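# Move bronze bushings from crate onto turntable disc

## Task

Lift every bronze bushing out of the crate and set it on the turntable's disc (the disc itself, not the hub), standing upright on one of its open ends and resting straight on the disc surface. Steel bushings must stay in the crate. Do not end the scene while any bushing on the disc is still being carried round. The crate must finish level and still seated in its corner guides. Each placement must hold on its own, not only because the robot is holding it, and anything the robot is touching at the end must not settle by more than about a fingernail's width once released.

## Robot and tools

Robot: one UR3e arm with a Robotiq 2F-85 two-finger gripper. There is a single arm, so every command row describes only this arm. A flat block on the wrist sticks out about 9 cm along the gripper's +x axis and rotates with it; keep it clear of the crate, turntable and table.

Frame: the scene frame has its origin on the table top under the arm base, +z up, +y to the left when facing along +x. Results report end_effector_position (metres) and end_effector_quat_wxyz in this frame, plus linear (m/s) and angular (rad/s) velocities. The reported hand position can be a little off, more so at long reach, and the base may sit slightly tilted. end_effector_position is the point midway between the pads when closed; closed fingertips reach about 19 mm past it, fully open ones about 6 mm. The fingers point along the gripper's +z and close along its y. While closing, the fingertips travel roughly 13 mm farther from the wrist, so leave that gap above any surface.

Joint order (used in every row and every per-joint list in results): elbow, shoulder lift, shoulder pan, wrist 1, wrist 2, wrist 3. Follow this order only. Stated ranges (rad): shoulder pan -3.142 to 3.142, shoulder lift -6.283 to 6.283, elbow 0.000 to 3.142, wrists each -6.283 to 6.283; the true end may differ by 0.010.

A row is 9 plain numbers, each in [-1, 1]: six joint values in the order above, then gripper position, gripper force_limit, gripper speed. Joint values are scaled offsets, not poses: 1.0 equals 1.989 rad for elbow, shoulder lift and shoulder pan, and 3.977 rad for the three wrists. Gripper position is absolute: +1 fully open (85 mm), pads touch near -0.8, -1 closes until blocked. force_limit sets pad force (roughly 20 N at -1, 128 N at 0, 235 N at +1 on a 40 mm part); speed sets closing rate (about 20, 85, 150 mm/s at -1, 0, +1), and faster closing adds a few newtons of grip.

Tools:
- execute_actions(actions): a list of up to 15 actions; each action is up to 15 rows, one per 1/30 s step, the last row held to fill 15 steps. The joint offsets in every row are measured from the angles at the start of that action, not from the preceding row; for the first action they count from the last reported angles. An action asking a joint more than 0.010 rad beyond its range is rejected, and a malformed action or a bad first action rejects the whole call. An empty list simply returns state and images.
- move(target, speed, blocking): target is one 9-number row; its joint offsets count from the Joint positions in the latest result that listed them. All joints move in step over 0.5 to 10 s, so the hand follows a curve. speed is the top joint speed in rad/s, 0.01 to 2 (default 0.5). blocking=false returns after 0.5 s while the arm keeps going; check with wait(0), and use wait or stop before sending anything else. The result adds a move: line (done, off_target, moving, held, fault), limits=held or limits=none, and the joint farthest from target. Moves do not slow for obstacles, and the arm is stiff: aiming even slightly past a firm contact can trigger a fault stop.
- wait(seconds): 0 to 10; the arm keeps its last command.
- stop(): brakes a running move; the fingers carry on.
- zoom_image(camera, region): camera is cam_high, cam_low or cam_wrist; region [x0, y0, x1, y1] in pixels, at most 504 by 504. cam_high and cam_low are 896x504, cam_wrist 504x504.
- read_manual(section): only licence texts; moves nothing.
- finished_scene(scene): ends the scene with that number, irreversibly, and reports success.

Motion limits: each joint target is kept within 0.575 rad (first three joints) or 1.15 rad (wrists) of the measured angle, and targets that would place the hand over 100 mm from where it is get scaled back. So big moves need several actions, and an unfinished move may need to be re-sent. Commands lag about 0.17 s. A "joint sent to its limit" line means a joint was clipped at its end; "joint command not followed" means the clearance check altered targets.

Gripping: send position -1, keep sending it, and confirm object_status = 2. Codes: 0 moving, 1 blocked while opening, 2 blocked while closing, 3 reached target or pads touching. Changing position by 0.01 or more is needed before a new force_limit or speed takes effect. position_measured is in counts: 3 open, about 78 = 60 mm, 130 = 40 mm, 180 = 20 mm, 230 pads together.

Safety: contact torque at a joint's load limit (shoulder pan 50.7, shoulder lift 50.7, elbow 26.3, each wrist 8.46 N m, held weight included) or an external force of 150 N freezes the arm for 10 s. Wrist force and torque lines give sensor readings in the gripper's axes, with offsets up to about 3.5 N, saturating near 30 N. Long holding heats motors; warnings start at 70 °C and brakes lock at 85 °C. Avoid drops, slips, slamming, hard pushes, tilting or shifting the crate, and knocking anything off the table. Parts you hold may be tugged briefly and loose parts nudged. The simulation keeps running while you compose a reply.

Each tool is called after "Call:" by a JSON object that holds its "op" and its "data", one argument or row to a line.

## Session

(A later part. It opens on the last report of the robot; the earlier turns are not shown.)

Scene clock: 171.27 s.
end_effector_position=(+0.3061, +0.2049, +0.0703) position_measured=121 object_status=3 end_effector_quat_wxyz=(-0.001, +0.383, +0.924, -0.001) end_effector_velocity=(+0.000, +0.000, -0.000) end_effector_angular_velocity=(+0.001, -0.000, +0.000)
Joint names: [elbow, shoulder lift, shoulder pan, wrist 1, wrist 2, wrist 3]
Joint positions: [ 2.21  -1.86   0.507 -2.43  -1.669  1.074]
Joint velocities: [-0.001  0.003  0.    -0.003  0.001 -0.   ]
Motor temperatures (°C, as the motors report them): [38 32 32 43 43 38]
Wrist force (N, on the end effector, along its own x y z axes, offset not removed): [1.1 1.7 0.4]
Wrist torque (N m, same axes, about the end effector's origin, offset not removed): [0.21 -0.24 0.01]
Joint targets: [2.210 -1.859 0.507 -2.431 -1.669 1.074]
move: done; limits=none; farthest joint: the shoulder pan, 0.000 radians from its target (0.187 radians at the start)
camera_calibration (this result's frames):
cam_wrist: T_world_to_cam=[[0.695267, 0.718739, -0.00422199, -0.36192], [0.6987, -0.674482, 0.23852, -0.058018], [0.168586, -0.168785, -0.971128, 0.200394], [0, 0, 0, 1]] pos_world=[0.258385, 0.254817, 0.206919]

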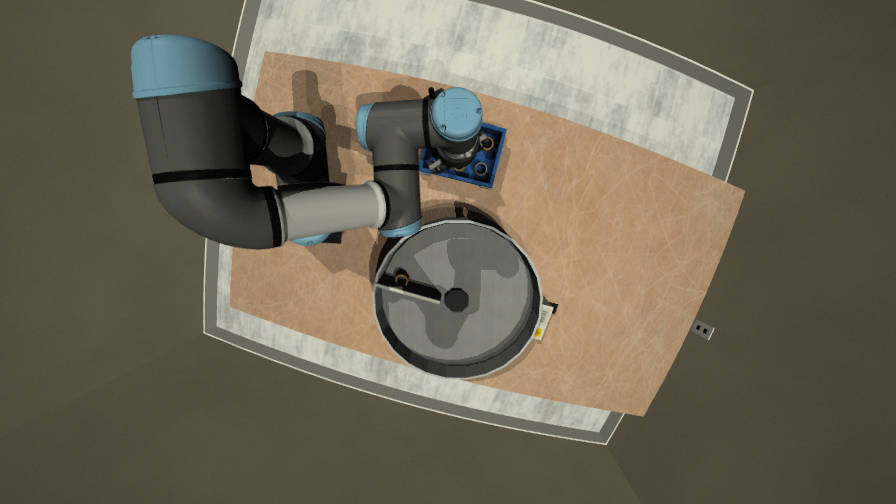

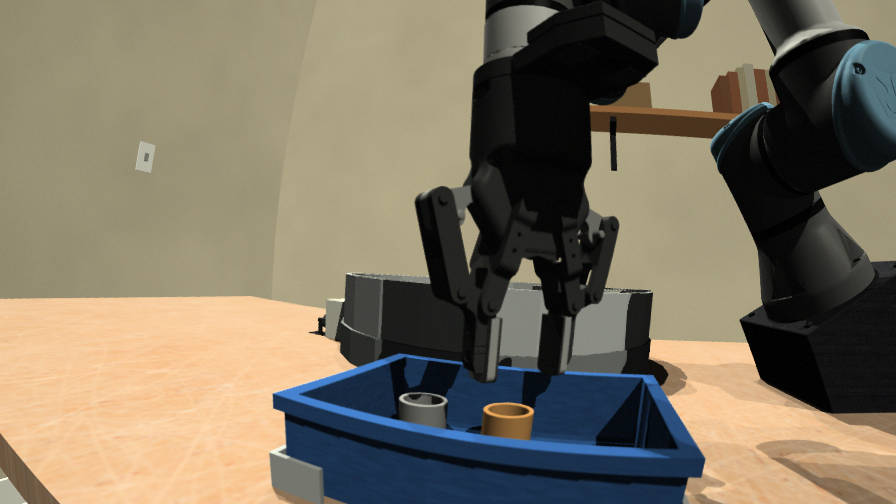

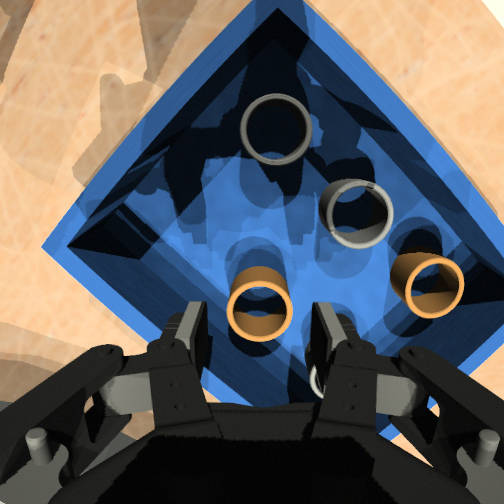

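Call:
{"op": "move", "data": {
  "target": [0.032,0.0818,-0.0089,-0.0573,0.0022,-0.0028,0.07,-0.6,0],
  "speed": 0.15
}}

Call:
{"op": "execute_actions", "data": {
  "actions": [
    [[0,0,0,0,0,0,-1,-0.6,0]],
    [[0,0,0,0,0,0,-1,-0.6,0]]
  ]
}}

Call:
{"op": "move", "data": {
  "target": [-0.032,-0.0818,0.0089,0.0573,-0.0022,0.0028,-1,-0.6,0],
  "speed": 0.3
}}

Call:
{"op": "move", "data": {
  "target": [-0.0256,-0.1627,0.0938,0.1,-0.0226,0.009,-1,-0.6,0],
  "speed": 0.7
}}

Call:
{"op": "move", "data": {
  "target": [-0.1936,-0.011,-0.7888,0.1715,0.1672,-0.14,-1,-0.6,0],
  "speed": 1
}}

Call:
{"op": "move", "data": {
  "target": [0.1448,0.061,0.1003,-0.1267,-0.0131,0.0538,-1,-0.6,0],
  "speed": 0.4
}}

Scene clock: 181.37 s.
end_effector_position=(+0.3061, +0.2049, +0.0303) position_measured=121 object_status=3 end_effector_quat_wxyz=(-0.001, +0.385, +0.923, -0.001) end_effector_velocity=(+0.000, -0.000, -0.001) end_effector_angular_velocity=(-0.001, +0.000, -0.001)
Joint names: [elbow, shoulder lift, shoulder pan, wrist 1, wrist 2, wrist 3]
Joint positions: [ 2.274 -1.697  0.489 -2.658 -1.66   1.063]
Joint velocities: [ 0.001  0.002 -0.001 -0.003  0.     0.   ]
Motor temperatures (°C, as the motors report them): [38 32 32 43 43 38]
Wrist force (N, on the end effector, along its own x y z axes, offset not removed): [1.4 0.8 0.2]
Wrist torque (N m, same axes, about the end effector's origin, offset not removed): [0.06 -0.28 0.02]
Joint targets: [2.274 -1.697 0.489 -2.658 -1.660 1.063]
move: done; limits=none; farthest joint: the shoulder pan, 0.000 radians from its target (0.017 radians at the start)
camera_calibration (this result's frames):
cam_wrist: T_world_to_cam=[[0.698416, 0.715681, -0.00404355, -0.362374], [0.695707, -0.677577, 0.238499, -0.0469354], [0.167949, -0.169385, -0.971134, 0.161877], [0, 0, 0, 1]] pos_world=[0.258554, 0.254962, 0.166933]

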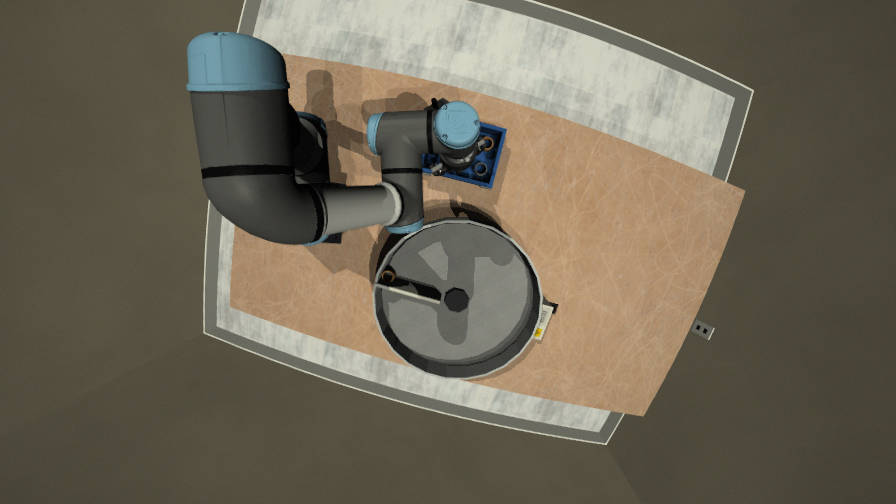

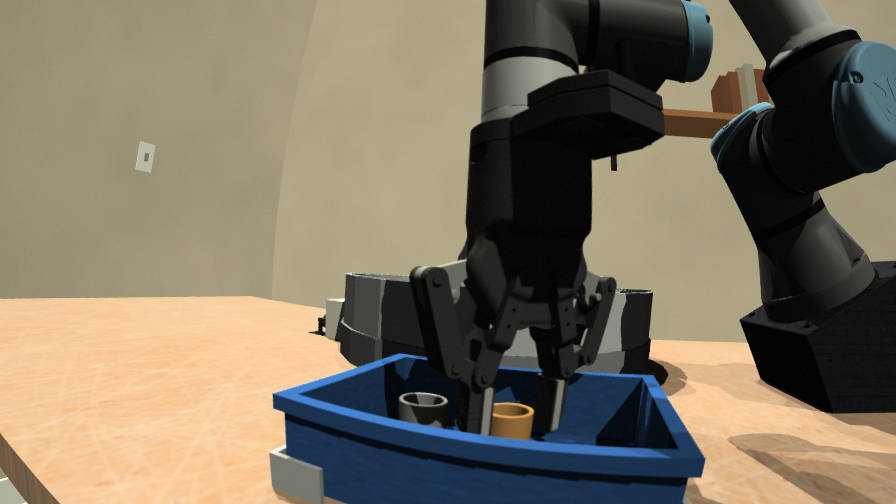

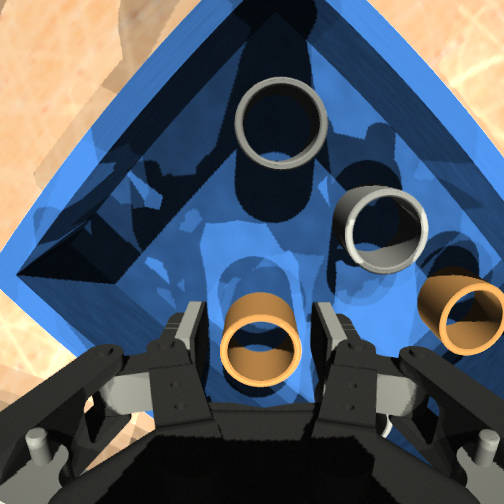

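Scene clock: 182.37 s.
end_effector_position=(+0.3061, +0.2049, +0.0303) position_measured=154 object_status=2 end_effector_quat_wxyz=(-0.001, +0.385, +0.923, -0.001) end_effector_velocity=(-0.000, +0.000, -0.000) end_effector_angular_velocity=(-0.000, +0.001, +0.000)
Joint names: [elbow, shoulder lift, shoulder pan, wrist 1, wrist 2, wrist 3]
Joint positions: [ 2.274 -1.697  0.489 -2.658 -1.66   1.063]
Joint velocities: [ 0.001 -0.     0.    -0.     0.     0.   ]
Motor temperatures (°C, as the motors report them): [38 32 32 43 43 38]
Wrist force (N, on the end effector, along its own x y z axes, offset not removed): [1.9 0.4 -11.1]
Wrist torque (N m, same axes, about the end effector's origin, offset not removed): [0.22 -0.17 0.03]
Joint targets: [2.274 -1.697 0.489 -2.658 -1.660 1.063]
camera_calibration (this result's frames):
cam_wrist: T_world_to_cam=[[0.69842, 0.715677, -0.00399115, -0.362389], [0.695694, -0.677589, 0.238501, -0.0469267], [0.167986, -0.169351, -0.971134, 0.161848], [0, 0, 0, 1]] pos_world=[0.258558, 0.254965, 0.166922]

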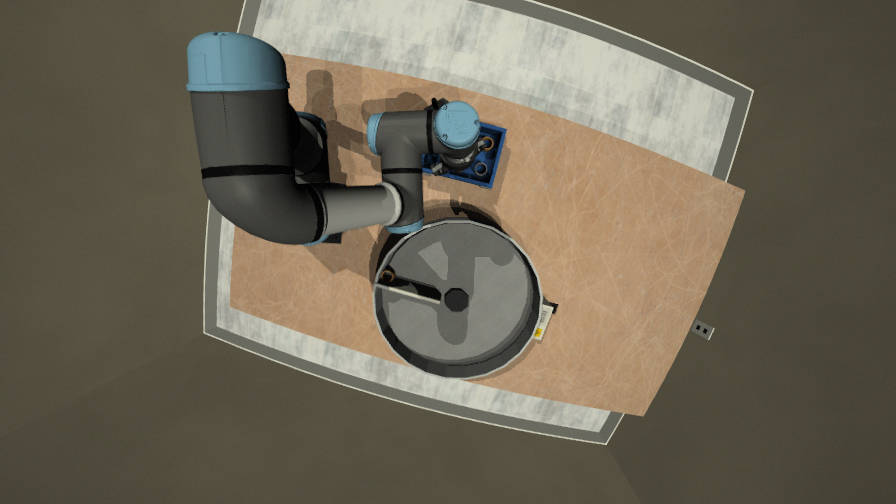

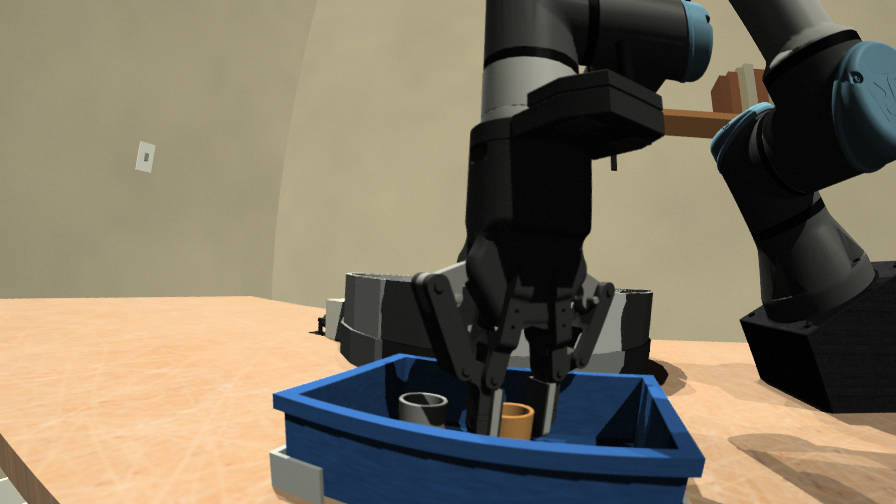

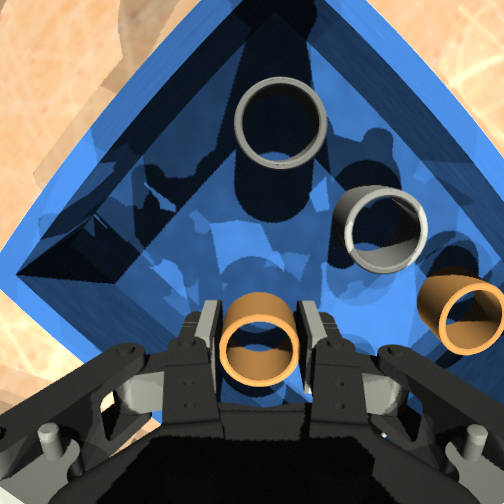

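Scene clock: 183.70 s.
end_effector_position=(+0.3061, +0.2050, +0.0703) position_measured=154 object_status=2 end_effector_quat_wxyz=(-0.001, +0.383, +0.924, -0.001) end_effector_velocity=(-0.000, +0.000, +0.000) end_effector_angular_velocity=(+0.000, +0.000, +0.000)
Joint names: [elbow, shoulder lift, shoulder pan, wrist 1, wrist 2, wrist 3]
Joint positions: [ 2.21  -1.859  0.507 -2.43  -1.669  1.074]
Joint velocities: [-0.    -0.002  0.001  0.002  0.     0.   ]
Motor temperatures (°C, as the motors report them): [38 32 32 43 43 38]
Wrist force (N, on the end effector, along its own x y z axes, offset not removed): [0.0 1.2 1.0]
Wrist torque (N m, same axes, about the end effector's origin, offset not removed): [0.12 0.00 0.01]
Joint targets: [2.210 -1.860 0.507 -2.430 -1.669 1.074]
move: done; limits=none; farthest joint: the shoulder pan, 0.000 radians from its target (0.017 radians at the start)
camera_calibration (this result's frames):
cam_wrist: T_world_to_cam=[[0.695271, 0.718736, -0.00417324, -0.361938], [0.698689, -0.674494, 0.23852, -0.058011], [0.168618, -0.168752, -0.971129, 0.200369], [0, 0, 0, 1]] pos_world=[0.258391, 0.254822, 0.20691]

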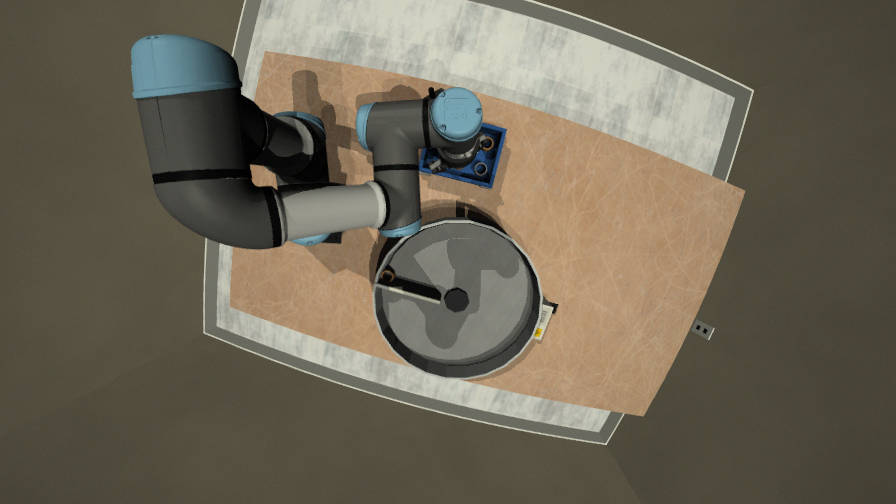

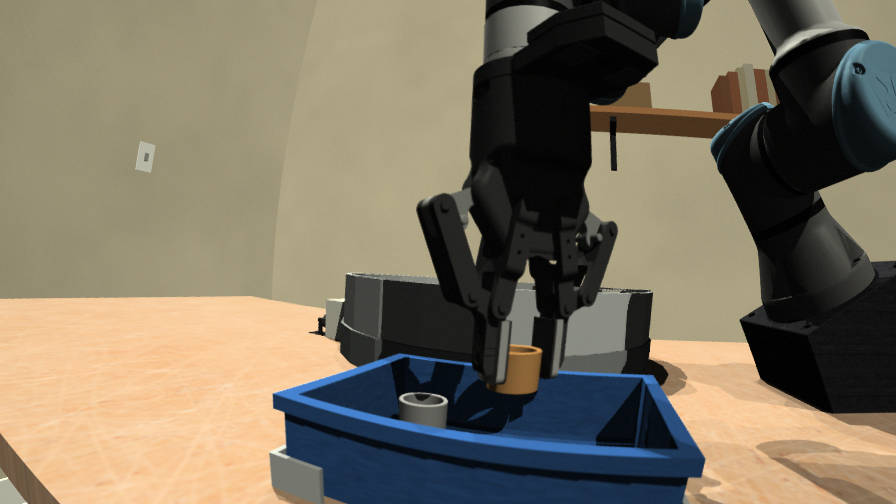

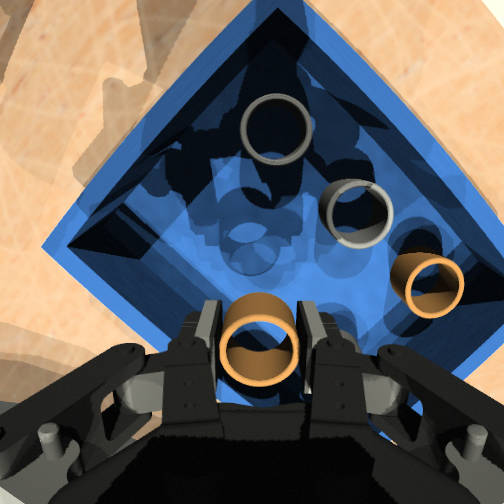

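Scene clock: 185.00 s.
end_effector_position=(+0.2512, +0.2069, +0.1502) position_measured=154 object_status=2 end_effector_quat_wxyz=(-0.000, +0.323, +0.946, -0.001) end_effector_velocity=(+0.000, -0.000, +0.001) end_effector_angular_velocity=(+0.000, -0.002, -0.000)
Joint names: [elbow, shoulder lift, shoulder pan, wrist 1, wrist 2, wrist 3]
Joint positions: [ 2.159 -2.183  0.693 -2.033 -1.759  1.11 ]
Joint velocities: [-0.002 -0.002  0.     0.002 -0.001  0.   ]
Motor temperatures (°C, as the motors report them): [38 32 32 43 43 38]
Wrist force (N, on the end effector, along its own x y z axes, offset not removed): [1.1 1.8 0.3]
Wrist torque (N m, same axes, about the end effector's origin, offset not removed): [0.27 -0.19 0.02]
Joint targets: [2.159 -2.183 0.693 -2.033 -1.759 1.110]
move: done; limits=none; farthest joint: the wrist 1, 0.001 radians from its target (0.398 radians at the start)
camera_calibration (this result's frames):
cam_wrist: T_world_to_cam=[[0.596494, 0.802607, -0.00414105, -0.317424], [0.779936, -0.578412, 0.239037, -0.0777745], [0.189457, -0.145814, -0.971002, 0.277594], [0, 0, 0, 1]] pos_world=[0.197408, 0.250258, 0.28682]

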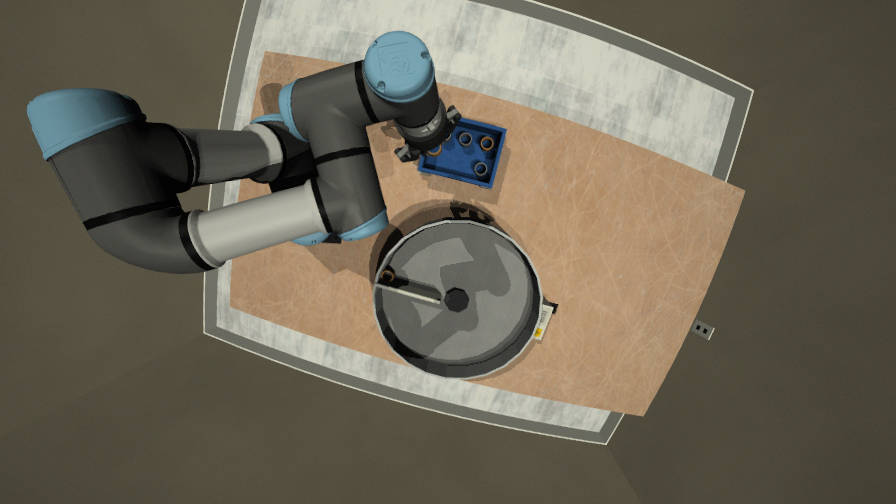

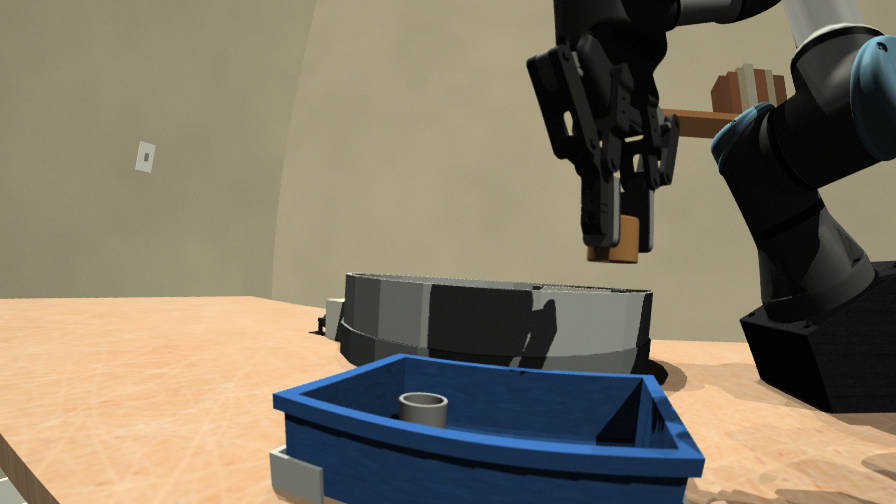

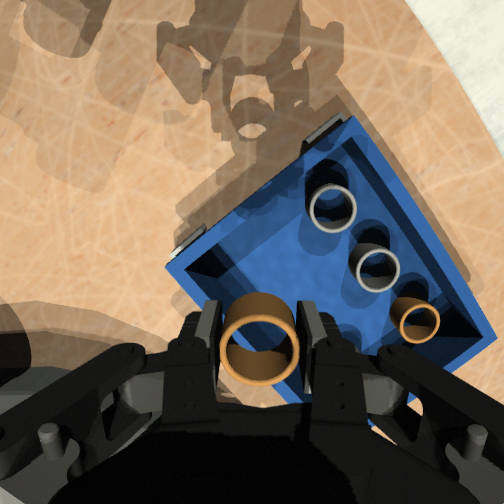

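Scene clock: 187.37 s.
end_effector_position=(+0.3802, -0.0302, +0.1603) position_measured=154 object_status=2 end_effector_quat_wxyz=(-0.001, +0.707, +0.707, -0.000) end_effector_velocity=(-0.000, -0.000, +0.000) end_effector_angular_velocity=(+0.000, -0.000, -0.002)
Joint names: [elbow, shoulder lift, shoulder pan, wrist 1, wrist 2, wrist 3]
Joint positions: [ 1.774 -2.205 -0.875 -1.351 -1.094  0.553]
Joint velocities: [-0.     0.    -0.003  0.001  0.001 -0.001]
Motor temperatures (°C, as the motors report them): [38 32 32 43 43 38]
Wrist force (N, on the end effector, along its own x y z axes, offset not removed): [0.3 0.7 0.6]
Wrist torque (N m, same axes, about the end effector's origin, offset not removed): [0.12 -0.08 0.00]
Joint targets: [1.774 -2.205 -0.875 -1.351 -1.094 0.553]
move: done; limits=none; farthest joint: the shoulder pan, 0.001 radians from its target (1.569 radians at the start)
camera_calibration (this result's frames):
cam_wrist: T_world_to_cam=[[0.999845, 0.0172851, -0.00341378, -0.381213], [0.0176008, -0.971074, 0.23813, -0.0397705], [0.00080108, -0.238153, -0.971227, 0.297299], [0, 0, 0, 1]] pos_world=[0.381616, 0.038772, 0.296914]

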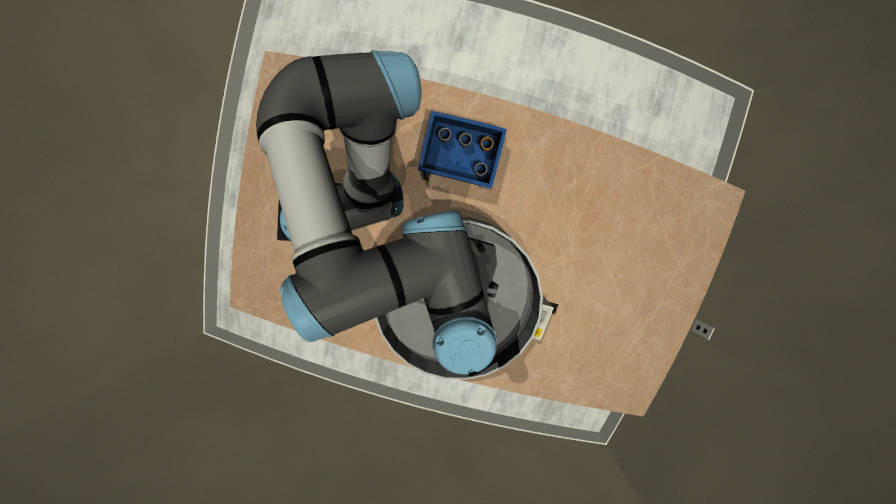

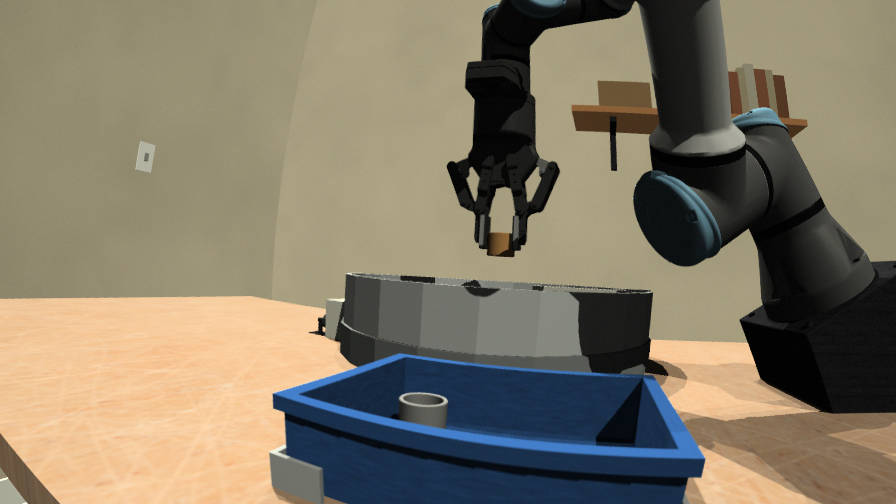

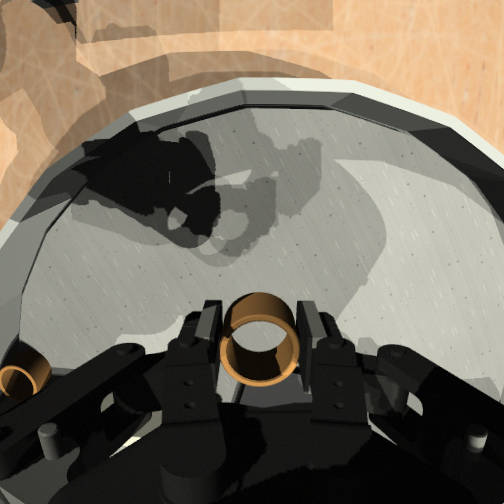

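Scene clock: 189.27 s.
end_effector_position=(+0.3800, -0.0302, +0.0905) position_measured=154 object_status=2 end_effector_quat_wxyz=(-0.001, +0.707, +0.707, -0.001) end_effector_velocity=(-0.000, +0.000, -0.000) end_effector_angular_velocity=(+0.000, -0.000, -0.000)
Joint names: [elbow, shoulder lift, shoulder pan, wrist 1, wrist 2, wrist 3]
Joint positions: [ 2.062 -2.083 -0.676 -1.855 -1.146  0.767]
Joint velocities: [ 0.001  0.001  0.001 -0.002  0.     0.001]
Motor temperatures (°C, as the motors report them): [38 32 32 43 43 38]
Wrist force (N, on the end effector, along its own x y z axes, offset not removed): [1.0 1.3 0.4]
Wrist torque (N m, same axes, about the end effector's origin, offset not removed): [0.15 -0.22 0.02]
Joint targets: [2.062 -2.083 -0.676 -1.855 -1.146 0.767]
move: done; limits=none; farthest joint: the shoulder pan, 0.000 radians from its target (0.200 radians at the start)
camera_calibration (this result's frames):
cam_wrist: T_world_to_cam=[[0.99983, 0.0180595, -0.00377075, -0.381145], [0.018437, -0.970751, 0.239379, -0.0236169], [0.000662596, -0.239408, -0.970919, 0.22955], [0, 0, 0, 1]] pos_world=[0.381364, 0.0389132, 0.227091]

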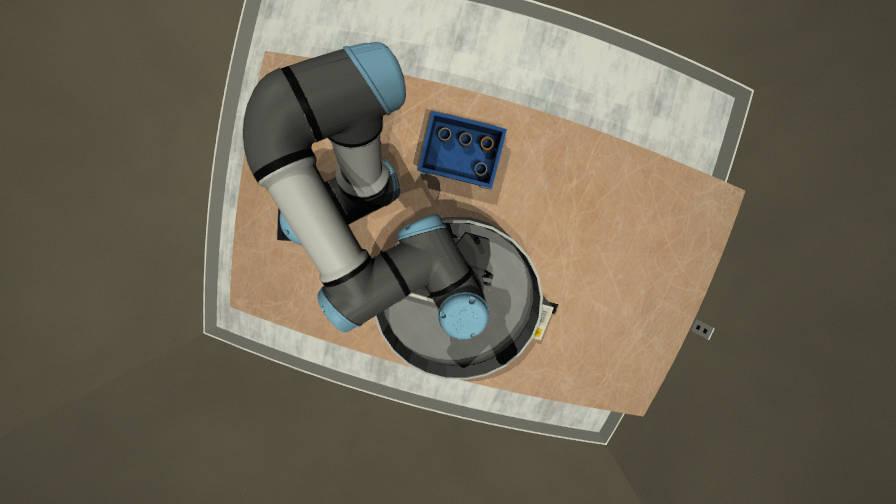

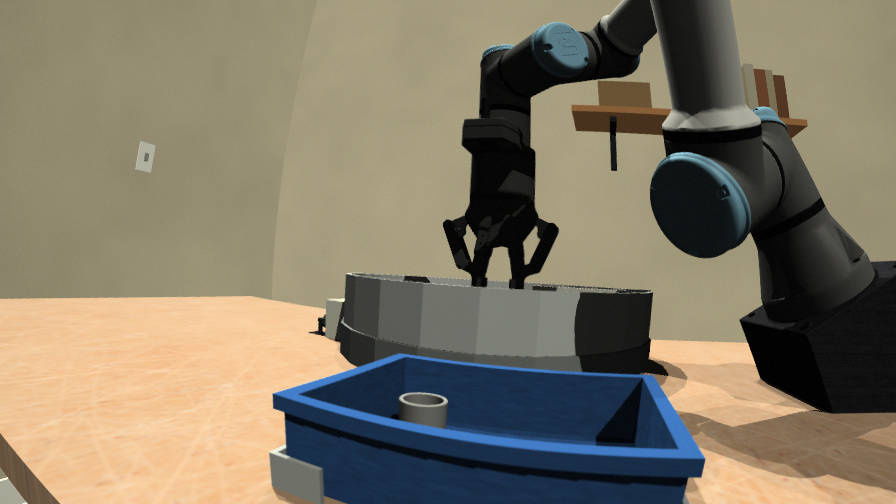

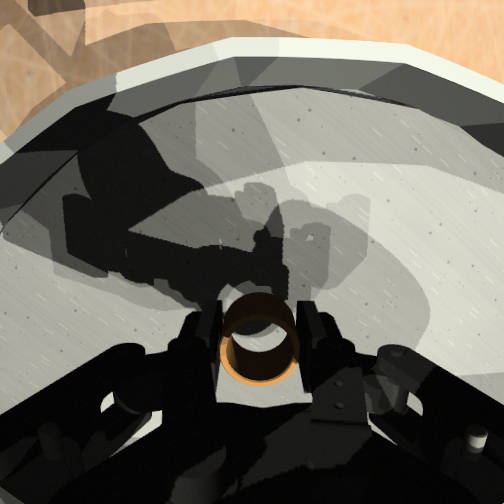

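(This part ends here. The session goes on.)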